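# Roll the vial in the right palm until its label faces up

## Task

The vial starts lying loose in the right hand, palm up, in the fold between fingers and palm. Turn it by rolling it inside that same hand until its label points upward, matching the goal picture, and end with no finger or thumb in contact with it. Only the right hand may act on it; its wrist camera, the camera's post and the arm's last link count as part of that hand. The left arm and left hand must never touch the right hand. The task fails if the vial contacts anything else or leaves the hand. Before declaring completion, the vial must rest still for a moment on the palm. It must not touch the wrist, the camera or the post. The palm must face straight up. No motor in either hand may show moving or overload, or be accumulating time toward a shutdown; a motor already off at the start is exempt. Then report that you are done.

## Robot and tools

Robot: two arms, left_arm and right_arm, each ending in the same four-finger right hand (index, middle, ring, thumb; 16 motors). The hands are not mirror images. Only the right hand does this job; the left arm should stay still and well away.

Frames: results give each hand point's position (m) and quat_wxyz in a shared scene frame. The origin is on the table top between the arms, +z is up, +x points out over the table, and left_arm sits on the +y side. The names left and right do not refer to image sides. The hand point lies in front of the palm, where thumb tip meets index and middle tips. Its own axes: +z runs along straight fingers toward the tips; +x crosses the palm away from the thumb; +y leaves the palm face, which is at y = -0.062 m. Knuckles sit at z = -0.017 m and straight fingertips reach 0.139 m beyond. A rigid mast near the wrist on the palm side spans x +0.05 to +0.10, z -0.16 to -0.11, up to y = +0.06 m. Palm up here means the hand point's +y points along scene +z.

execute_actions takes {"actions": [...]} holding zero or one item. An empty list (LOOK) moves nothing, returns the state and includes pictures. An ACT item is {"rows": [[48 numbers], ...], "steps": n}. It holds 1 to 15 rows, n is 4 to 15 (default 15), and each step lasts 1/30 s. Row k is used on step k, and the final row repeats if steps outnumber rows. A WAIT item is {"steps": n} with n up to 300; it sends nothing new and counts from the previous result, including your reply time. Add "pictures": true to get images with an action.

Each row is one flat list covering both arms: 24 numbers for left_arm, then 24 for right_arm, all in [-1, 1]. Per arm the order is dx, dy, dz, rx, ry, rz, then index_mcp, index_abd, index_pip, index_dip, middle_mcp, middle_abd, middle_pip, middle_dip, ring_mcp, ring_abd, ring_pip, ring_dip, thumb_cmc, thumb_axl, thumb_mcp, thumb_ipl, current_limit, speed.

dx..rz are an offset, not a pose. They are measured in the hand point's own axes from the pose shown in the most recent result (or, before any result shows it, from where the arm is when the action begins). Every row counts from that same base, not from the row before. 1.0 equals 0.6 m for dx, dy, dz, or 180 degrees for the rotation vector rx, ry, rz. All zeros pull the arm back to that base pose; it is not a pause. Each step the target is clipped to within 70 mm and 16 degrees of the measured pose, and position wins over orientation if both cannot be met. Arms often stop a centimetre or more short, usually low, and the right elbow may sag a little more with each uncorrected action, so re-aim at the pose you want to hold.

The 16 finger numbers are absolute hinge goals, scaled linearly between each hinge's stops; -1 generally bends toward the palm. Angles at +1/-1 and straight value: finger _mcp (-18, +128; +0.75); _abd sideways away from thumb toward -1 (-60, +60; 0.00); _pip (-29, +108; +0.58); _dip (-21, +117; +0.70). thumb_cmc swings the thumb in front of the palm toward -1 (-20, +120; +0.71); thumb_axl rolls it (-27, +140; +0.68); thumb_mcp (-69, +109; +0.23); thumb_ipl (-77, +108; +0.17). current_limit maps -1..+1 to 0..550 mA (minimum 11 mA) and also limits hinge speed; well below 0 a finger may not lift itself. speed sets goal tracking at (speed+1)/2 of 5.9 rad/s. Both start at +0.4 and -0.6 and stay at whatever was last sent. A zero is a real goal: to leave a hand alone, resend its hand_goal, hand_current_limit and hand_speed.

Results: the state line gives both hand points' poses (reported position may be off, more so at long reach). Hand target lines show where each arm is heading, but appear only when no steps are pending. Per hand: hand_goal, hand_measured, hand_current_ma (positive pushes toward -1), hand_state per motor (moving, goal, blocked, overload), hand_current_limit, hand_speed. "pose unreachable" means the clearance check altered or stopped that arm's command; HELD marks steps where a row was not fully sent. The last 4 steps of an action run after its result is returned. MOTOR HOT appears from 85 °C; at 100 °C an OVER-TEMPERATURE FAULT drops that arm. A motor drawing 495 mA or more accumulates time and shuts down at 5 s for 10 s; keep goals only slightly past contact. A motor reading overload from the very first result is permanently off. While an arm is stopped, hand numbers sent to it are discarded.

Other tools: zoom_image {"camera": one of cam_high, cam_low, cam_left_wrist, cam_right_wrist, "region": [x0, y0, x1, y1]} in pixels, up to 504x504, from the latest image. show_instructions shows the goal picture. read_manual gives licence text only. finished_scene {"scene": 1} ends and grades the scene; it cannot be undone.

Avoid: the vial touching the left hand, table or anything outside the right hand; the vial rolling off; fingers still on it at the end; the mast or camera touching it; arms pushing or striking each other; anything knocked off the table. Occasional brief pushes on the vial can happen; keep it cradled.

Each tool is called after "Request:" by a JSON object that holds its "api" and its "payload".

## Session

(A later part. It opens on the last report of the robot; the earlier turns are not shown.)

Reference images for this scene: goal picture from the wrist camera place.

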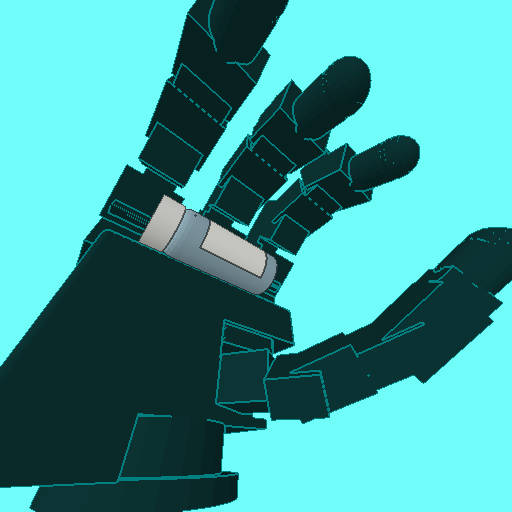

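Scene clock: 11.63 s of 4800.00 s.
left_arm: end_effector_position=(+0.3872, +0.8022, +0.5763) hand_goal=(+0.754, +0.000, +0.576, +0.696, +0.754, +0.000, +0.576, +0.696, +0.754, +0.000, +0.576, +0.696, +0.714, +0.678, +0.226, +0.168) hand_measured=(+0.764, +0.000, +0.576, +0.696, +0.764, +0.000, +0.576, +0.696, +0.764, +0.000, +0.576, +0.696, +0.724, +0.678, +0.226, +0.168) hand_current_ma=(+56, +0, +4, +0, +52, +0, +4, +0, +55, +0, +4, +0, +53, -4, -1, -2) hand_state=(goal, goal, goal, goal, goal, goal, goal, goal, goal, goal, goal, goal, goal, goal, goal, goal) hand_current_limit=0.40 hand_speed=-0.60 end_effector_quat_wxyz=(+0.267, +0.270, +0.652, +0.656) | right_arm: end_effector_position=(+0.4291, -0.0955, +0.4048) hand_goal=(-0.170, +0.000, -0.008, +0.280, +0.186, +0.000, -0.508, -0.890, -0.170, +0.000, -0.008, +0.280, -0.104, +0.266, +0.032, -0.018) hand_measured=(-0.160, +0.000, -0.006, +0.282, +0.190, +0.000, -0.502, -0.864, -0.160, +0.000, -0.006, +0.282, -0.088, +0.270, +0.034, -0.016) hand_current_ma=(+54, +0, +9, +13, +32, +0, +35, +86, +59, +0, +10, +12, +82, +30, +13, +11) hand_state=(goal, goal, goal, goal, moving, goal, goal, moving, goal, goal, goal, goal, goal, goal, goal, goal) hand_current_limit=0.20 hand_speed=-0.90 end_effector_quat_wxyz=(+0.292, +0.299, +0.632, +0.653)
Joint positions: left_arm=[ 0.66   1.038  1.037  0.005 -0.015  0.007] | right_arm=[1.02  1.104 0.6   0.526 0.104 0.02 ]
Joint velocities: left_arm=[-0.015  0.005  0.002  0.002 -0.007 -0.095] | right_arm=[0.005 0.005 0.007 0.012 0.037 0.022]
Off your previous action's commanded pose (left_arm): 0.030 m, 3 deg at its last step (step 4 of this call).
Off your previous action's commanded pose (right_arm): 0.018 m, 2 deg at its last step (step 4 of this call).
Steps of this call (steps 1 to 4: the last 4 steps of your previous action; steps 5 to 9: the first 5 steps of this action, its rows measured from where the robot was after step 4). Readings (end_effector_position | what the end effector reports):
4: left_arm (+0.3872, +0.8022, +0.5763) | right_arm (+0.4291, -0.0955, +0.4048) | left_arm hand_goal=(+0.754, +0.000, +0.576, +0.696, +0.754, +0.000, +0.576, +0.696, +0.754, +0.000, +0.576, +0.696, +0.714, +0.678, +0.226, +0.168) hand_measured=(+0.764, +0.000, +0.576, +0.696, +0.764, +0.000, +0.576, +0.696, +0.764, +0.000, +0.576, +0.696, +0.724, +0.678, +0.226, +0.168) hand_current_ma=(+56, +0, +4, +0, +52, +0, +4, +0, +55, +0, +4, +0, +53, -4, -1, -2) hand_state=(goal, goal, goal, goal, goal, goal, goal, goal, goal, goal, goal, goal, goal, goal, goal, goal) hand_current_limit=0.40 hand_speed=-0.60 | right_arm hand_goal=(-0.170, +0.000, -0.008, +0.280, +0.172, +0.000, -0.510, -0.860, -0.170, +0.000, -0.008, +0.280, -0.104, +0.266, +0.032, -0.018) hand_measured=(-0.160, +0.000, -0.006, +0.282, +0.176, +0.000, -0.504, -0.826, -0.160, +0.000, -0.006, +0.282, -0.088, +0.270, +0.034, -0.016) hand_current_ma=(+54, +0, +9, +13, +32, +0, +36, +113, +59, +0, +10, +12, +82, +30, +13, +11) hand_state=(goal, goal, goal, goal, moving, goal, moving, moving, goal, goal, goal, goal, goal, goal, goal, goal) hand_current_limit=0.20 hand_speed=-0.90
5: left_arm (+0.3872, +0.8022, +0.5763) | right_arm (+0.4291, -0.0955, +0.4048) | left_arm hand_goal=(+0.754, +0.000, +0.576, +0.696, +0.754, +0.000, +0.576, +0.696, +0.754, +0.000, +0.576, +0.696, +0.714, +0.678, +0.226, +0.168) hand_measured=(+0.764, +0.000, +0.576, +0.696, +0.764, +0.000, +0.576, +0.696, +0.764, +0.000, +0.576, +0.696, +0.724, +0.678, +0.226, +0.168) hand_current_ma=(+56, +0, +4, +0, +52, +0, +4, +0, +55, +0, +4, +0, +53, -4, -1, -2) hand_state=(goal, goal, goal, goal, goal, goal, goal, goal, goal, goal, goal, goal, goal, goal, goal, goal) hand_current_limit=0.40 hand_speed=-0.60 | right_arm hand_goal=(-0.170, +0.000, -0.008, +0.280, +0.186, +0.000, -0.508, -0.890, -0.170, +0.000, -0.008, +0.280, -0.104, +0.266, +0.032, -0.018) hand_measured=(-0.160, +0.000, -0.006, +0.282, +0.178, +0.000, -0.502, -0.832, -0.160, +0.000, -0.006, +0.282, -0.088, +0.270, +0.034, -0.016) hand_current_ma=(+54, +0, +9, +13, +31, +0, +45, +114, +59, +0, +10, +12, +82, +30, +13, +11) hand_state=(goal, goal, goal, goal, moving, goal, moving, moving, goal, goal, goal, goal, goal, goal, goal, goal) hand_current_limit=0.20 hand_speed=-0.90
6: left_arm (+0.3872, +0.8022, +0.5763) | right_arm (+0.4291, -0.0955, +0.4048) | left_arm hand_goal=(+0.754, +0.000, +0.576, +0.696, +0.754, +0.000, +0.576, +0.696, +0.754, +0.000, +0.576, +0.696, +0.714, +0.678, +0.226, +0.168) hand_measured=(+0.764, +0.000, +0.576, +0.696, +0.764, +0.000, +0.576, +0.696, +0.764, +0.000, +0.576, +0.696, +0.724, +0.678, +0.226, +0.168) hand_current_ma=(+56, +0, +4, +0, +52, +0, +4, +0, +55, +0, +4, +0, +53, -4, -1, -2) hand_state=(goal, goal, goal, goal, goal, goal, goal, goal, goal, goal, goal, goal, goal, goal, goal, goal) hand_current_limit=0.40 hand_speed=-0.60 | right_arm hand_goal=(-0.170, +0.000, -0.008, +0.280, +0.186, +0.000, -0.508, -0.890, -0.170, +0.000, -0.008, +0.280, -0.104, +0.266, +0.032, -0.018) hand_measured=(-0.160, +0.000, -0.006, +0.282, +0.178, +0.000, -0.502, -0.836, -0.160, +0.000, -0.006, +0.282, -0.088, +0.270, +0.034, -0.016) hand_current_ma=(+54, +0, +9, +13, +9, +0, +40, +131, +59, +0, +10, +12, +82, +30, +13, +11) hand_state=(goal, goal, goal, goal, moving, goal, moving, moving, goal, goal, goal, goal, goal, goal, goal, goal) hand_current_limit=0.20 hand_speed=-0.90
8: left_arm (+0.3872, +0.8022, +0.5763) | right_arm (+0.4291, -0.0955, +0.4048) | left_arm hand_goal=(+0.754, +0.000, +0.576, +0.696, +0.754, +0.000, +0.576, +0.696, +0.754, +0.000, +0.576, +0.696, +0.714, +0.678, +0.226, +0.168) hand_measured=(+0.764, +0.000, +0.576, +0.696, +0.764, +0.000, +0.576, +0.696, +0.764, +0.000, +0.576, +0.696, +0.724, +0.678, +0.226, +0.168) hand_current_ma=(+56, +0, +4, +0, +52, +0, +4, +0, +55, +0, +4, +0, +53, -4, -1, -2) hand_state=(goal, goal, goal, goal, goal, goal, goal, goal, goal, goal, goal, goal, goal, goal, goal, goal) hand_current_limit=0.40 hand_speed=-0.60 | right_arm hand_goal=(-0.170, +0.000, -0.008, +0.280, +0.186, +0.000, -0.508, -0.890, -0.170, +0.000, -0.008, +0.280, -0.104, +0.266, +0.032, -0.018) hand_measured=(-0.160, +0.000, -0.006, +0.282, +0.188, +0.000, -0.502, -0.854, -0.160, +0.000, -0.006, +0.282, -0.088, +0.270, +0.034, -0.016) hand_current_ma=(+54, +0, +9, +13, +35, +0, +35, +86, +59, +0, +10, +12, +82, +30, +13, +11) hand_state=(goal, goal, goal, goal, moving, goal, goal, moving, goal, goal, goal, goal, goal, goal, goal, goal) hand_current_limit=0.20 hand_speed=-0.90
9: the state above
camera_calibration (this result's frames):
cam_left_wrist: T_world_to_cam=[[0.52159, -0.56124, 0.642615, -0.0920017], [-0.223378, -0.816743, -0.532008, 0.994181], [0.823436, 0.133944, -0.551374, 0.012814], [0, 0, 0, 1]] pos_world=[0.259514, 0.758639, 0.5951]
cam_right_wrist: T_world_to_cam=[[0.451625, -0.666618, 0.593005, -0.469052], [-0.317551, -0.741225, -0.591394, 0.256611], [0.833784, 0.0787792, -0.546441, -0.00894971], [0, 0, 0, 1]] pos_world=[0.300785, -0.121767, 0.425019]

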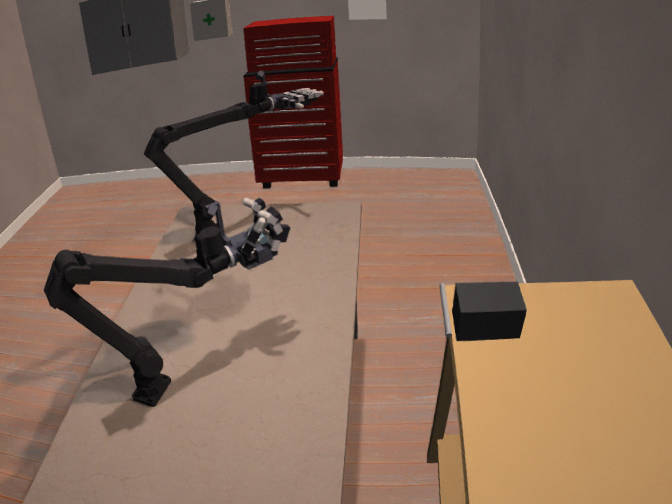

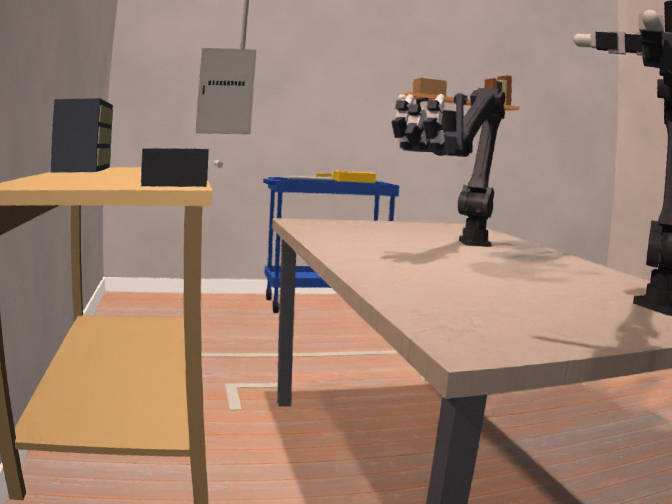

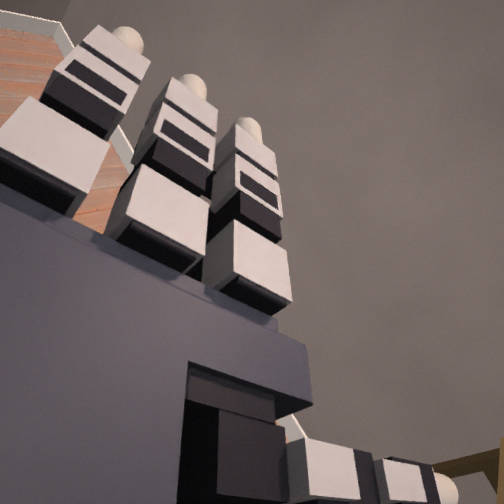

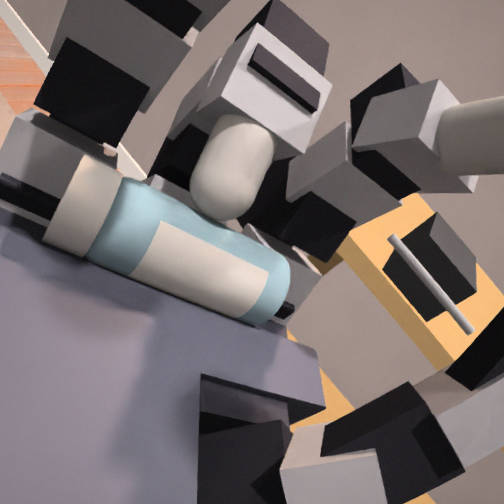

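Request:
{"api": "execute_actions", "payload": {"actions": [{"rows": [[0.0003,0.0478,-0.0121,-0.0166,0,0,0.754,0,0.576,0.696,0.754,0,0.576,0.696,0.754,0,0.576,0.696,0.714,0.678,0.226,0.168,0.4,-0.6,0.001,0.0303,0.0034,-0.0107,0.0003,0.0015,-0.17,0,-0.008,0.28,0.2,0,-0.517,-0.915,-0.17,0,-0.008,0.28,-0.104,0.266,0.032,-0.018,0.2,-0.9]], "steps": 4}]}}

Request:
{"api": "execute_actions", "payload": {"actions": [{"rows": [[0.0003,0.0478,-0.0121,-0.0166,0,0,0.754,0,0.576,0.696,0.754,0,0.576,0.696,0.754,0,0.576,0.696,0.714,0.678,0.226,0.168,0.4,-0.6,0.001,0.0303,0.0034,-0.0107,0.0003,0.0015,-0.17,0,-0.008,0.28,0.215,0,-0.525,-0.935,-0.17,0,-0.008,0.28,-0.104,0.266,0.032,-0.018,0.2,-0.9]], "steps": 5}]}}

Request:
{"api": "execute_actions", "payload": {"actions": [{"rows": [[0.0003,0.0478,-0.0121,-0.0166,0,0,0.754,0,0.576,0.696,0.754,0,0.576,0.696,0.754,0,0.576,0.696,0.714,0.678,0.226,0.168,0.4,-0.6,0.001,0.0303,0.0034,-0.0107,0.0003,0.0015,-0.17,0,-0.008,0.28,0.24,0,-0.39,-0.7,-0.17,0,-0.008,0.28,-0.104,0.266,0.032,-0.018,0.6,-0.4],[0.0003,0.0478,-0.0121,-0.0166,0,0,0.754,0,0.576,0.696,0.754,0,0.576,0.696,0.754,0,0.576,0.696,0.714,0.678,0.226,0.168,0.4,-0.6,0.001,0.0303,0.0034,-0.0107,0.0003,0.0015,-0.17,0,-0.008,0.28,0.24,0,-0.39,-0.7,-0.17,0,-0.008,0.28,-0.104,0.266,0.032,-0.018,0.6,-0.4],[0.0003,0.0478,-0.0121,-0.0166,0,0,0.754,0,0.576,0.696,0.754,0,0.576,0.696,0.754,0,0.576,0.696,0.714,0.678,0.226,0.168,0.4,-0.6,0.001,0.0303,0.0034,-0.0107,0.0003,0.0015,-0.17,0,-0.008,0.28,0.24,0,-0.39,-0.7,-0.17,0,-0.008,0.28,-0.104,0.266,0.032,-0.018,0.6,-0.4],[0.0003,0.0478,-0.0121,-0.0166,0,0,0.754,0,0.576,0.696,0.754,0,0.576,0.696,0.754,0,0.576,0.696,0.714,0.678,0.226,0.168,0.4,-0.6,0.001,0.0303,0.0034,-0.0107,0.0003,0.0015,-0.17,0,-0.008,0.28,0.125,0,-0.39,-0.7,-0.17,0,-0.008,0.28,-0.104,0.266,0.032,-0.018,0.6,-0.4]], "steps": 8}]}}

Request:
{"api": "execute_actions", "payload": {"actions": [{"rows": [[0.0003,0.0478,-0.0121,-0.0166,0,0,0.754,0,0.576,0.696,0.754,0,0.576,0.696,0.754,0,0.576,0.696,0.714,0.678,0.226,0.168,0.4,-0.6,0.001,0.0303,0.0034,-0.0107,0.0003,0.0015,-0.17,0,-0.008,0.28,0.13,0,-0.555,-0.7,-0.17,0,-0.008,0.28,-0.104,0.266,0.032,-0.018,0.2,-0.6]], "steps": 11}], "pictures": true}}

Scene clock: 12.30 s of 4800.00 s.
left_arm: end_effector_position=(+0.3872, +0.8022, +0.5763) hand_goal=(+0.754, +0.000, +0.576, +0.696, +0.754, +0.000, +0.576, +0.696, +0.754, +0.000, +0.576, +0.696, +0.714, +0.678, +0.226, +0.168) hand_measured=(+0.764, +0.000, +0.576, +0.696, +0.764, +0.000, +0.576, +0.696, +0.764, +0.000, +0.576, +0.696, +0.724, +0.678, +0.226, +0.168) hand_current_ma=(+56, +0, +4, +0, +52, +0, +4, +0, +55, +0, +4, +0, +53, -4, -1, -2) hand_state=(goal, goal, goal, goal, goal, goal, goal, goal, goal, goal, goal, goal, goal, goal, goal, goal) hand_current_limit=0.40 hand_speed=-0.60 end_effector_quat_wxyz=(+0.267, +0.270, +0.652, +0.656) | right_arm: end_effector_position=(+0.4291, -0.0955, +0.4048) hand_goal=(-0.170, +0.000, -0.008, +0.280, +0.186, +0.000, -0.508, -0.890, -0.170, +0.000, -0.008, +0.280, -0.104, +0.266, +0.032, -0.018) hand_measured=(-0.160, +0.000, -0.006, +0.282, +0.192, +0.000, -0.500, -0.870, -0.160, +0.000, -0.006, +0.282, -0.088, +0.270, +0.034, -0.016) hand_current_ma=(+54, +0, +9, +13, +29, +0, +38, +102, +59, +0, +10, +12, +82, +30, +13, +11) hand_state=(goal, goal, goal, goal, goal, goal, goal, blocked, goal, goal, goal, goal, goal, goal, goal, goal) hand_current_limit=0.20 hand_speed=-0.90 end_effector_quat_wxyz=(+0.292, +0.299, +0.632, +0.653)
Joint positions: left_arm=[ 0.66   1.038  1.037  0.005 -0.015  0.007] | right_arm=[1.02  1.104 0.6   0.526 0.104 0.02 ]
Joint velocities: left_arm=[-0.005  0.005 -0.032  0.002 -0.007 -0.007] | right_arm=[-0.005  0.005 -0.007 -0.002 -0.095  0.066]
Off your previous action's commanded pose (left_arm): 0.030 m, 3 deg at its last step (step 4 of this call).
Off your previous action's commanded pose (right_arm): 0.018 m, 2 deg at its last step (step 4 of this call).
Kept back: the last 4 steps of this action.
Steps of this call (steps 1 to 4: the last 4 steps of your previous action; steps 5 to 20: nothing new was sent). Readings (end_effector_position | what the end effector reports):
1: left_arm (+0.3872, +0.8022, +0.5763) | right_arm (+0.4291, -0.0955, +0.4048) | left_arm hand_goal=(+0.754, +0.000, +0.576, +0.696, +0.754, +0.000, +0.576, +0.696, +0.754, +0.000, +0.576, +0.696, +0.714, +0.678, +0.226, +0.168) hand_measured=(+0.764, +0.000, +0.576, +0.696, +0.764, +0.000, +0.576, +0.696, +0.764, +0.000, +0.576, +0.696, +0.724, +0.678, +0.226, +0.168) hand_current_ma=(+56, +0, +4, +0, +52, +0, +4, +0, +55, +0, +4, +0, +53, -4, -1, -2) hand_state=(goal, goal, goal, goal, goal, goal, goal, goal, goal, goal, goal, goal, goal, goal, goal, goal) hand_current_limit=0.40 hand_speed=-0.60 | right_arm hand_goal=(-0.170, +0.000, -0.008, +0.280, +0.186, +0.000, -0.508, -0.890, -0.170, +0.000, -0.008, +0.280, -0.104, +0.266, +0.032, -0.018) hand_measured=(-0.160, +0.000, -0.006, +0.282, +0.192, +0.000, -0.502, -0.870, -0.160, +0.000, -0.006, +0.282, -0.088, +0.270, +0.034, -0.016) hand_current_ma=(+54, +0, +9, +13, +32, +0, +38, +92, +59, +0, +10, +12, +82, +30, +13, +11) hand_state=(goal, goal, goal, goal, moving, goal, goal, moving, goal, goal, goal, goal, goal, goal, goal, goal) hand_current_limit=0.20 hand_speed=-0.90
2: left_arm (+0.3872, +0.8022, +0.5763) | right_arm (+0.4291, -0.0955, +0.4048) | left_arm hand_goal=(+0.754, +0.000, +0.576, +0.696, +0.754, +0.000, +0.576, +0.696, +0.754, +0.000, +0.576, +0.696, +0.714, +0.678, +0.226, +0.168) hand_measured=(+0.764, +0.000, +0.576, +0.696, +0.764, +0.000, +0.576, +0.696, +0.764, +0.000, +0.576, +0.696, +0.724, +0.678, +0.226, +0.168) hand_current_ma=(+56, +0, +4, +0, +52, +0, +4, +0, +55, +0, +4, +0, +53, -4, -1, -2) hand_state=(goal, goal, goal, goal, goal, goal, goal, goal, goal, goal, goal, goal, goal, goal, goal, goal) hand_current_limit=0.40 hand_speed=-0.60 | right_arm hand_goal=(-0.170, +0.000, -0.008, +0.280, +0.186, +0.000, -0.508, -0.890, -0.170, +0.000, -0.008, +0.280, -0.104, +0.266, +0.032, -0.018) hand_measured=(-0.160, +0.000, -0.006, +0.282, +0.192, +0.000, -0.500, -0.870, -0.160, +0.000, -0.006, +0.282, -0.088, +0.270, +0.034, -0.016) hand_current_ma=(+54, +0, +9, +13, +29, +0, +39, +103, +59, +0, +10, +12, +82, +30, +13, +11) hand_state=(goal, goal, goal, goal, goal, goal, goal, moving, goal, goal, goal, goal, goal, goal, goal, goal) hand_current_limit=0.20 hand_speed=-0.90
4: left_arm (+0.3872, +0.8022, +0.5763) | right_arm (+0.4291, -0.0955, +0.4048) | left_arm hand_goal=(+0.754, +0.000, +0.576, +0.696, +0.754, +0.000, +0.576, +0.696, +0.754, +0.000, +0.576, +0.696, +0.714, +0.678, +0.226, +0.168) hand_measured=(+0.764, +0.000, +0.576, +0.696, +0.764, +0.000, +0.576, +0.696, +0.764, +0.000, +0.576, +0.696, +0.724, +0.678, +0.226, +0.168) hand_current_ma=(+56, +0, +4, +0, +52, +0, +4, +0, +55, +0, +4, +0, +53, -4, -1, -2) hand_state=(goal, goal, goal, goal, goal, goal, goal, goal, goal, goal, goal, goal, goal, goal, goal, goal) hand_current_limit=0.40 hand_speed=-0.60 | right_arm hand_goal=(-0.170, +0.000, -0.008, +0.280, +0.186, +0.000, -0.508, -0.890, -0.170, +0.000, -0.008, +0.280, -0.104, +0.266, +0.032, -0.018) hand_measured=(-0.160, +0.000, -0.006, +0.282, +0.192, +0.000, -0.500, -0.870, -0.160, +0.000, -0.006, +0.282, -0.088, +0.270, +0.034, -0.016) hand_current_ma=(+54, +0, +9, +13, +29, +0, +38, +102, +59, +0, +10, +12, +82, +30, +13, +11) hand_state=(goal, goal, goal, goal, goal, goal, goal, blocked, goal, goal, goal, goal, goal, goal, goal, goal) hand_current_limit=0.20 hand_speed=-0.90
8: left_arm (+0.3872, +0.8022, +0.5763) | right_arm (+0.4291, -0.0955, +0.4048) | left_arm hand_goal=(+0.754, +0.000, +0.576, +0.696, +0.754, +0.000, +0.576, +0.696, +0.754, +0.000, +0.576, +0.696, +0.714, +0.678, +0.226, +0.168) hand_measured=(+0.764, +0.000, +0.576, +0.696, +0.764, +0.000, +0.576, +0.696, +0.764, +0.000, +0.576, +0.696, +0.724, +0.678, +0.226, +0.168) hand_current_ma=(+56, +0, +4, +0, +52, +0, +4, +0, +55, +0, +4, +0, +53, -4, -1, -2) hand_state=(goal, goal, goal, goal, goal, goal, goal, goal, goal, goal, goal, goal, goal, goal, goal, goal) hand_current_limit=0.40 hand_speed=-0.60 | right_arm hand_goal=(-0.170, +0.000, -0.008, +0.280, +0.186, +0.000, -0.508, -0.890, -0.170, +0.000, -0.008, +0.280, -0.104, +0.266, +0.032, -0.018) hand_measured=(-0.160, +0.000, -0.006, +0.282, +0.192, +0.000, -0.500, -0.870, -0.160, +0.000, -0.006, +0.282, -0.088, +0.270, +0.034, -0.016) hand_current_ma=(+54, +0, +9, +13, +29, +0, +38, +102, +59, +0, +10, +12, +82, +30, +13, +11) hand_state=(goal, goal, goal, goal, goal, goal, goal, blocked, goal, goal, goal, goal, goal, goal, goal, goal) hand_current_limit=0.20 hand_speed=-0.90
20: the state above

Scene clock: 12.47 s of 4800.00 s.
left_arm: end_effector_position=(+0.3872, +0.8022, +0.5763) hand_goal=(+0.754, +0.000, +0.576, +0.696, +0.754, +0.000, +0.576, +0.696, +0.754, +0.000, +0.576, +0.696, +0.714, +0.678, +0.226, +0.168) hand_measured=(+0.764, +0.000, +0.576, +0.696, +0.764, +0.000, +0.576, +0.696, +0.764, +0.000, +0.576, +0.696, +0.724, +0.678, +0.226, +0.168) hand_current_ma=(+56, +0, +4, +0, +52, +0, +4, +0, +55, +0, +4, +0, +53, -4, -1, -2) hand_state=(goal, goal, goal, goal, goal, goal, goal, goal, goal, goal, goal, goal, goal, goal, goal, goal) hand_current_limit=0.40 hand_speed=-0.60 end_effector_quat_wxyz=(+0.267, +0.270, +0.652, +0.656) | right_arm: end_effector_position=(+0.4291, -0.0955, +0.4048) hand_goal=(-0.170, +0.000, -0.008, +0.280, +0.216, +0.000, -0.524, -0.934, -0.170, +0.000, -0.008, +0.280, -0.104, +0.266, +0.032, -0.018) hand_measured=(-0.160, +0.000, -0.006, +0.282, +0.204, +0.000, -0.504, -0.896, -0.160, +0.000, -0.006, +0.282, -0.088, +0.270, +0.034, -0.016) hand_current_ma=(+54, +0, +9, +13, +30, +0, +65, +49, +59, +0, +10, +12, +82, +30, +13, +11) hand_state=(goal, goal, goal, goal, moving, goal, moving, moving, goal, goal, goal, goal, goal, goal, goal, goal) hand_current_limit=0.20 hand_speed=-0.90 end_effector_quat_wxyz=(+0.292, +0.299, +0.632, +0.653)
Joint positions: left_arm=[ 0.66   1.038  1.037  0.005 -0.015  0.007] | right_arm=[1.02  1.104 0.6   0.526 0.104 0.02 ]
Joint velocities: left_arm=[ 0.005 -0.015 -0.017 -0.007  0.022 -0.051] | right_arm=[ 0.005  0.005 -0.007 -0.007  0.081  0.022]
Off your previous action's commanded pose (left_arm): 0.030 m, 3 deg at its last step (step 4 of this call).
Off your previous action's commanded pose (right_arm): 0.018 m, 2 deg at its last step (step 4 of this call).
Steps of this call (steps 1 to 4: the last 4 steps of your previous action; step 5: the first step of this action, its rows measured from where the robot was after step 4). Readings (end_effector_position | what the end effector reports):
4: left_arm (+0.3872, +0.8022, +0.5763) | right_arm (+0.4291, -0.0955, +0.4048) | left_arm hand_goal=(+0.754, +0.000, +0.576, +0.696, +0.754, +0.000, +0.576, +0.696, +0.754, +0.000, +0.576, +0.696, +0.714, +0.678, +0.226, +0.168) hand_measured=(+0.764, +0.000, +0.576, +0.696, +0.764, +0.000, +0.576, +0.696, +0.764, +0.000, +0.576, +0.696, +0.724, +0.678, +0.226, +0.168) hand_current_ma=(+56, +0, +4, +0, +52, +0, +4, +0, +55, +0, +4, +0, +53, -4, -1, -2) hand_state=(goal, goal, goal, goal, goal, goal, goal, goal, goal, goal, goal, goal, goal, goal, goal, goal) hand_current_limit=0.40 hand_speed=-0.60 | right_arm hand_goal=(-0.170, +0.000, -0.008, +0.280, +0.200, +0.000, -0.516, -0.914, -0.170, +0.000, -0.008, +0.280, -0.104, +0.266, +0.032, -0.018) hand_measured=(-0.160, +0.000, -0.006, +0.282, +0.202, +0.000, -0.502, -0.888, -0.160, +0.000, -0.006, +0.282, -0.088, +0.270, +0.034, -0.016) hand_current_ma=(+54, +0, +9, +13, +34, +0, +60, +68, +59, +0, +10, +12, +82, +30, +13, +11) hand_state=(goal, goal, goal, goal, moving, goal, moving, moving, goal, goal, goal, goal, goal, goal, goal, goal) hand_current_limit=0.20 hand_speed=-0.90
5: the state above

Scene clock: 12.73 s of 4800.00 s.
left_arm: end_effector_position=(+0.3872, +0.8022, +0.5763) hand_goal=(+0.754, +0.000, +0.576, +0.696, +0.754, +0.000, +0.576, +0.696, +0.754, +0.000, +0.576, +0.696, +0.714, +0.678, +0.226, +0.168) hand_measured=(+0.764, +0.000, +0.576, +0.696, +0.764, +0.000, +0.576, +0.696, +0.764, +0.000, +0.576, +0.696, +0.724, +0.678, +0.226, +0.168) hand_current_ma=(+56, +0, +4, +0, +52, +0, +4, +0, +55, +0, +4, +0, +53, -4, -1, -2) hand_state=(goal, goal, goal, goal, goal, goal, goal, goal, goal, goal, goal, goal, goal, goal, goal, goal) hand_current_limit=0.40 hand_speed=-0.60 end_effector_quat_wxyz=(+0.267, +0.270, +0.652, +0.656) | right_arm: end_effector_position=(+0.4291, -0.0955, +0.4048) hand_goal=(-0.170, +0.000, -0.008, +0.280, +0.126, +0.000, -0.390, -0.700, -0.170, +0.000, -0.008, +0.280, -0.104, +0.266, +0.032, -0.018) hand_measured=(-0.160, +0.000, -0.006, +0.282, +0.242, +0.000, -0.448, -0.858, -0.160, +0.000, -0.006, +0.282, -0.088, +0.270, +0.034, -0.016) hand_current_ma=(+54, +0, +9, +13, +33, +0, -59, -67, +58, +0, +10, +12, +82, +30, +13, +11) hand_state=(goal, goal, goal, goal, moving, goal, moving, moving, goal, goal, goal, goal, goal, goal, goal, goal) hand_current_limit=0.60 hand_speed=-0.40 end_effector_quat_wxyz=(+0.292, +0.299, +0.632, +0.653)
Joint positions: left_arm=[ 0.66   1.038  1.037  0.005 -0.015  0.007] | right_arm=[1.02  1.104 0.6   0.526 0.104 0.02 ]
Joint velocities: left_arm=[-0.005 -0.015 -0.002 -0.022 -0.051  0.037] | right_arm=[-0.015 -0.005  0.002 -0.002 -0.022 -0.007]
Off your previous action's commanded pose (left_arm): 0.030 m, 3 deg at its last step (step 4 of this call).
Off your previous action's commanded pose (right_arm): 0.018 m, 2 deg at its last step (step 4 of this call).
Steps of this call (steps 1 to 4: the last 4 steps of your previous action; steps 5 to 8: the first 4 steps of this action, its rows measured from where the robot was after step 4). Readings (end_effector_position | what the end effector reports):
4: left_arm (+0.3872, +0.8022, +0.5763) | right_arm (+0.4291, -0.0955, +0.4048) | left_arm hand_goal=(+0.754, +0.000, +0.576, +0.696, +0.754, +0.000, +0.576, +0.696, +0.754, +0.000, +0.576, +0.696, +0.714, +0.678, +0.226, +0.168) hand_measured=(+0.764, +0.000, +0.576, +0.696, +0.764, +0.000, +0.576, +0.696, +0.764, +0.000, +0.576, +0.696, +0.724, +0.678, +0.226, +0.168) hand_current_ma=(+56, +0, +4, +0, +52, +0, +4, +0, +55, +0, +4, +0, +53, -4, -1, -2) hand_state=(goal, goal, goal, goal, goal, goal, goal, goal, goal, goal, goal, goal, goal, goal, goal, goal) hand_current_limit=0.40 hand_speed=-0.60 | right_arm hand_goal=(-0.170, +0.000, -0.008, +0.280, +0.216, +0.000, -0.524, -0.934, -0.170, +0.000, -0.008, +0.280, -0.104, +0.266, +0.032, -0.018) hand_measured=(-0.160, +0.000, -0.006, +0.282, +0.220, +0.000, -0.514, -0.922, -0.160, +0.000, -0.006, +0.282, -0.088, +0.270, +0.034, -0.016) hand_current_ma=(+54, +0, +9, +13, +28, +0, +35, +31, +59, +0, +10, +12, +82, +30, +13, +11) hand_state=(goal, goal, goal, goal, moving, goal, moving, moving, goal, goal, goal, goal, goal, goal, goal, goal) hand_current_limit=0.20 hand_speed=-0.90
5: left_arm (+0.3872, +0.8022, +0.5763) | right_arm (+0.4291, -0.0955, +0.4048) | left_arm hand_goal=(+0.754, +0.000, +0.576, +0.696, +0.754, +0.000, +0.576, +0.696, +0.754, +0.000, +0.576, +0.696, +0.714, +0.678, +0.226, +0.168) hand_measured=(+0.764, +0.000, +0.576, +0.696, +0.764, +0.000, +0.576, +0.696, +0.764, +0.000, +0.576, +0.696, +0.724, +0.678, +0.226, +0.168) hand_current_ma=(+56, +0, +4, +0, +52, +0, +4, +0, +55, +0, +4, +0, +53, -4, -1, -2) hand_state=(goal, goal, goal, goal, goal, goal, goal, goal, goal, goal, goal, goal, goal, goal, goal, goal) hand_current_limit=0.40 hand_speed=-0.60 | right_arm hand_goal=(-0.170, +0.000, -0.008, +0.280, +0.240, +0.000, -0.390, -0.700, -0.170, +0.000, -0.008, +0.280, -0.104, +0.266, +0.032, -0.018) hand_measured=(-0.160, +0.000, -0.006, +0.282, +0.220, +0.000, -0.514, -0.924, -0.160, +0.000, -0.006, +0.282, -0.088, +0.270, +0.034, -0.016) hand_current_ma=(+54, +0, +9, +13, +27, +0, +47, +43, +59, +0, +10, +12, +82, +30, +13, +11) hand_state=(goal, goal, goal, goal, moving, goal, moving, moving, goal, goal, goal, goal, goal, goal, goal, goal) hand_current_limit=0.60 hand_speed=-0.40
6: left_arm (+0.3872, +0.8022, +0.5763) | right_arm (+0.4291, -0.0955, +0.4048) | left_arm hand_goal=(+0.754, +0.000, +0.576, +0.696, +0.754, +0.000, +0.576, +0.696, +0.754, +0.000, +0.576, +0.696, +0.714, +0.678, +0.226, +0.168) hand_measured=(+0.764, +0.000, +0.576, +0.696, +0.764, +0.000, +0.576, +0.696, +0.764, +0.000, +0.576, +0.696, +0.724, +0.678, +0.226, +0.168) hand_current_ma=(+56, +0, +4, +0, +52, +0, +4, +0, +55, +0, +4, +0, +53, -4, -1, -2) hand_state=(goal, goal, goal, goal, goal, goal, goal, goal, goal, goal, goal, goal, goal, goal, goal, goal) hand_current_limit=0.40 hand_speed=-0.60 | right_arm hand_goal=(-0.170, +0.000, -0.008, +0.280, +0.240, +0.000, -0.390, -0.700, -0.170, +0.000, -0.008, +0.280, -0.104, +0.266, +0.032, -0.018) hand_measured=(-0.160, +0.000, -0.006, +0.282, +0.222, +0.000, -0.512, -0.922, -0.160, +0.000, -0.006, +0.282, -0.088, +0.270, +0.034, -0.016) hand_current_ma=(+54, +0, +9, +13, -43, +0, -113, -113, +59, +0, +10, +12, +82, +30, +13, +11) hand_state=(goal, goal, goal, goal, moving, goal, moving, moving, goal, goal, goal, goal, goal, goal, goal, goal) hand_current_limit=0.60 hand_speed=-0.40
8: the state above

Scene clock: 13.10 s of 4800.00 s.
left_arm: end_effector_position=(+0.3872, +0.8022, +0.5763) hand_goal=(+0.754, +0.000, +0.576, +0.696, +0.754, +0.000, +0.576, +0.696, +0.754, +0.000, +0.576, +0.696, +0.714, +0.678, +0.226, +0.168) hand_measured=(+0.764, +0.000, +0.576, +0.696, +0.764, +0.000, +0.576, +0.696, +0.764, +0.000, +0.576, +0.696, +0.724, +0.678, +0.226, +0.168) hand_current_ma=(+56, +0, +4, +0, +52, +0, +4, +0, +55, +0, +4, +0, +53, -4, -1, -2) hand_state=(goal, goal, goal, goal, goal, goal, goal, goal, goal, goal, goal, goal, goal, goal, goal, goal) hand_current_limit=0.40 hand_speed=-0.60 end_effector_quat_wxyz=(+0.267, +0.270, +0.652, +0.656) | right_arm: end_effector_position=(+0.4291, -0.0955, +0.4048) hand_goal=(-0.170, +0.000, -0.008, +0.280, +0.130, +0.000, -0.554, -0.700, -0.170, +0.000, -0.008, +0.280, -0.104, +0.266, +0.032, -0.018) hand_measured=(-0.160, +0.000, -0.006, +0.282, +0.142, +0.000, -0.536, -0.704, -0.160, +0.000, -0.006, +0.282, -0.088, +0.270, +0.034, -0.016) hand_current_ma=(+53, +0, +9, +13, +63, +0, -29, -20, +58, +0, +10, +12, +82, +30, +13, +11) hand_state=(goal, goal, goal, goal, goal, goal, moving, goal, goal, goal, goal, goal, goal, goal, goal, goal) hand_current_limit=0.20 hand_speed=-0.60 end_effector_quat_wxyz=(+0.292, +0.299, +0.632, +0.653)
Joint positions: left_arm=[ 0.66   1.038  1.037  0.005 -0.015  0.007] | right_arm=[1.02  1.104 0.6   0.526 0.104 0.02 ]
Joint velocities: left_arm=[ 0.005 -0.015  0.012  0.007 -0.007  0.037] | right_arm=[-0.024  0.005 -0.017 -0.012 -0.022  0.11 ]
Off your previous action's commanded pose (left_arm): 0.030 m, 3 deg at its last step (step 4 of this call).
Off your previous action's commanded pose (right_arm): 0.018 m, 2 deg at its last step (step 4 of this call).
Steps of this call (steps 1 to 4: the last 4 steps of your previous action; steps 5 to 11: the first 7 steps of this action, its rows measured from where the robot was after step 4). Readings (end_effector_position | what the end effector reports):
4: left_arm (+0.3872, +0.8022, +0.5763) | right_arm (+0.4291, -0.0955, +0.4048) | left_arm hand_goal=(+0.754, +0.000, +0.576, +0.696, +0.754, +0.000, +0.576, +0.696, +0.754, +0.000, +0.576, +0.696, +0.714, +0.678, +0.226, +0.168) hand_measured=(+0.764, +0.000, +0.576, +0.696, +0.764, +0.000, +0.576, +0.696, +0.764, +0.000, +0.576, +0.696, +0.724, +0.678, +0.226, +0.168) hand_current_ma=(+56, +0, +4, +0, +52, +0, +4, +0, +55, +0, +4, +0, +53, -4, -1, -2) hand_state=(goal, goal, goal, goal, goal, goal, goal, goal, goal, goal, goal, goal, goal, goal, goal, goal) hand_current_limit=0.40 hand_speed=-0.60 | right_arm hand_goal=(-0.170, +0.000, -0.008, +0.280, +0.126, +0.000, -0.390, -0.700, -0.170, +0.000, -0.008, +0.280, -0.104, +0.266, +0.032, -0.018) hand_measured=(-0.160, +0.000, -0.006, +0.282, +0.160, +0.000, -0.394, -0.716, -0.160, +0.000, -0.006, +0.282, -0.088, +0.270, +0.034, -0.016) hand_current_ma=(+54, +0, +9, +13, +37, +0, -25, +6, +58, +0, +10, +12, +82, +30, +13, +11) hand_state=(goal, goal, goal, goal, moving, goal, moving, moving, goal, goal, goal, goal, goal, goal, goal, goal) hand_current_limit=0.60 hand_speed=-0.40
5: left_arm (+0.3872, +0.8022, +0.5763) | right_arm (+0.4291, -0.0955, +0.4048) | left_arm hand_goal=(+0.754, +0.000, +0.576, +0.696, +0.754, +0.000, +0.576, +0.696, +0.754, +0.000, +0.576, +0.696, +0.714, +0.678, +0.226, +0.168) hand_measured=(+0.764, +0.000, +0.576, +0.696, +0.764, +0.000, +0.576, +0.696, +0.764, +0.000, +0.576, +0.696, +0.724, +0.678, +0.226, +0.168) hand_current_ma=(+56, +0, +4, +0, +52, +0, +4, +0, +55, +0, +4, +0, +53, -4, -1, -2) hand_state=(goal, goal, goal, goal, goal, goal, goal, goal, goal, goal, goal, goal, goal, goal, goal, goal) hand_current_limit=0.40 hand_speed=-0.60 | right_arm hand_goal=(-0.170, +0.000, -0.008, +0.280, +0.130, +0.000, -0.554, -0.700, -0.170, +0.000, -0.008, +0.280, -0.104, +0.266, +0.032, -0.018) hand_measured=(-0.160, +0.000, -0.006, +0.282, +0.146, +0.000, -0.394, -0.708, -0.160, +0.000, -0.006, +0.282, -0.088, +0.270, +0.034, -0.016) hand_current_ma=(+53, +0, +9, +13, +52, +0, -25, -11, +58, +0, +10, +12, +82, +30, +13, +11) hand_state=(goal, goal, goal, goal, moving, goal, moving, moving, goal, goal, goal, goal, goal, goal, goal, goal) hand_current_limit=0.20 hand_speed=-0.60
6: left_arm (+0.3872, +0.8022, +0.5763) | right_arm (+0.4291, -0.0955, +0.4048) | left_arm hand_goal=(+0.754, +0.000, +0.576, +0.696, +0.754, +0.000, +0.576, +0.696, +0.754, +0.000, +0.576, +0.696, +0.714, +0.678, +0.226, +0.168) hand_measured=(+0.764, +0.000, +0.576, +0.696, +0.764, +0.000, +0.576, +0.696, +0.764, +0.000, +0.576, +0.696, +0.724, +0.678, +0.226, +0.168) hand_current_ma=(+56, +0, +4, +0, +52, +0, +4, +0, +55, +0, +4, +0, +53, -4, -1, -2) hand_state=(goal, goal, goal, goal, goal, goal, goal, goal, goal, goal, goal, goal, goal, goal, goal, goal) hand_current_limit=0.40 hand_speed=-0.60 | right_arm hand_goal=(-0.170, +0.000, -0.008, +0.280, +0.130, +0.000, -0.554, -0.700, -0.170, +0.000, -0.008, +0.280, -0.104, +0.266, +0.032, -0.018) hand_measured=(-0.160, +0.000, -0.006, +0.282, +0.142, +0.000, -0.396, -0.704, -0.160, +0.000, -0.006, +0.282, -0.088, +0.270, +0.034, -0.016) hand_current_ma=(+53, +0, +9, +13, +61, +0, +75, -18, +58, +0, +10, +12, +82, +30, +13, +11) hand_state=(goal, goal, goal, goal, moving, goal, moving, moving, goal, goal, goal, goal, goal, goal, goal, goal) hand_current_limit=0.20 hand_speed=-0.60
8: left_arm (+0.3872, +0.8022, +0.5763) | right_arm (+0.4291, -0.0955, +0.4048) | left_arm hand_goal=(+0.754, +0.000, +0.576, +0.696, +0.754, +0.000, +0.576, +0.696, +0.754, +0.000, +0.576, +0.696, +0.714, +0.678, +0.226, +0.168) hand_measured=(+0.764, +0.000, +0.576, +0.696, +0.764, +0.000, +0.576, +0.696, +0.764, +0.000, +0.576, +0.696, +0.724, +0.678, +0.226, +0.168) hand_current_ma=(+56, +0, +4, +0, +52, +0, +4, +0, +55, +0, +4, +0, +53, -4, -1, -2) hand_state=(goal, goal, goal, goal, goal, goal, goal, goal, goal, goal, goal, goal, goal, goal, goal, goal) hand_current_limit=0.40 hand_speed=-0.60 | right_arm hand_goal=(-0.170, +0.000, -0.008, +0.280, +0.130, +0.000, -0.554, -0.700, -0.170, +0.000, -0.008, +0.280, -0.104, +0.266, +0.032, -0.018) hand_measured=(-0.160, +0.000, -0.006, +0.282, +0.142, +0.000, -0.442, -0.704, -0.160, +0.000, -0.006, +0.282, -0.088, +0.270, +0.034, -0.016) hand_current_ma=(+53, +0, +9, +13, +62, +0, +51, -21, +58, +0, +10, +12, +82, +30, +13, +11) hand_state=(goal, goal, goal, goal, goal, goal, moving, goal, goal, goal, goal, goal, goal, goal, goal, goal) hand_current_limit=0.20 hand_speed=-0.60
11: the state above
camera_calibration (this result's frames):
cam_left_wrist: T_world_to_cam=[[0.52159, -0.56124, 0.642615, -0.0920017], [-0.223378, -0.816743, -0.532008, 0.994181], [0.823436, 0.133944, -0.551374, 0.012814], [0, 0, 0, 1]] pos_world=[0.259514, 0.758639, 0.5951]
cam_right_wrist: T_world_to_cam=[[0.451625, -0.666618, 0.593005, -0.469052], [-0.317551, -0.741225, -0.591394, 0.256611], [0.833784, 0.0787792, -0.546441, -0.00894971], [0, 0, 0, 1]] pos_world=[0.300785, -0.121767, 0.425019]

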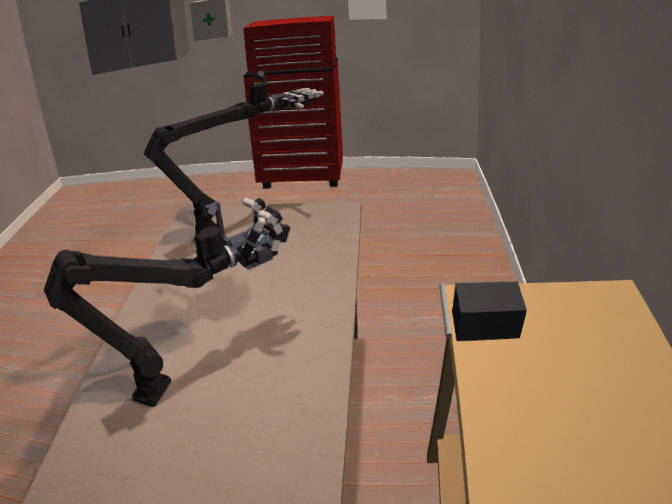

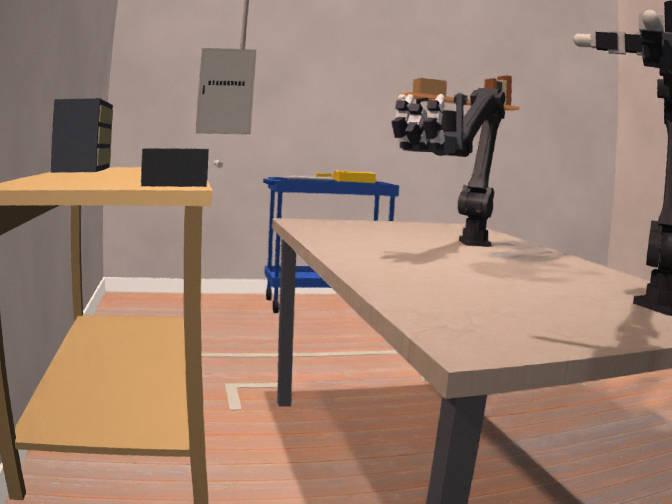

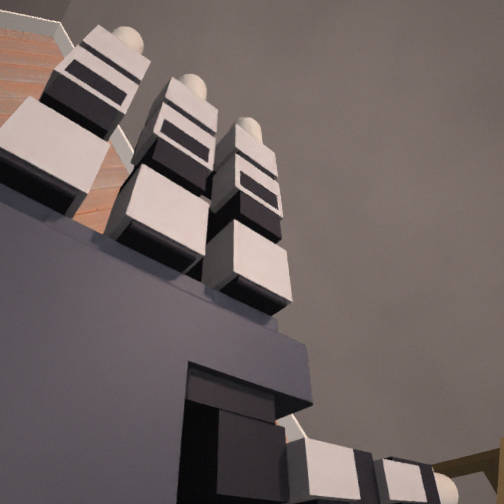

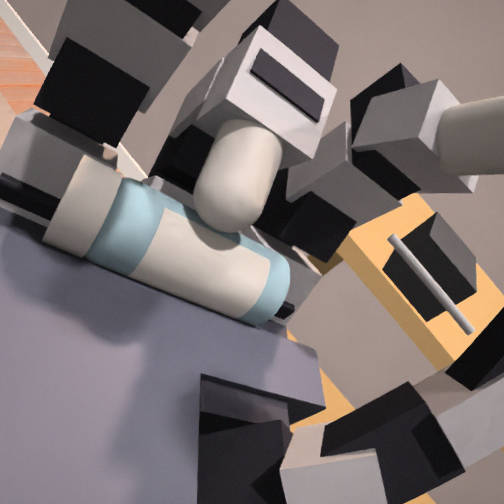

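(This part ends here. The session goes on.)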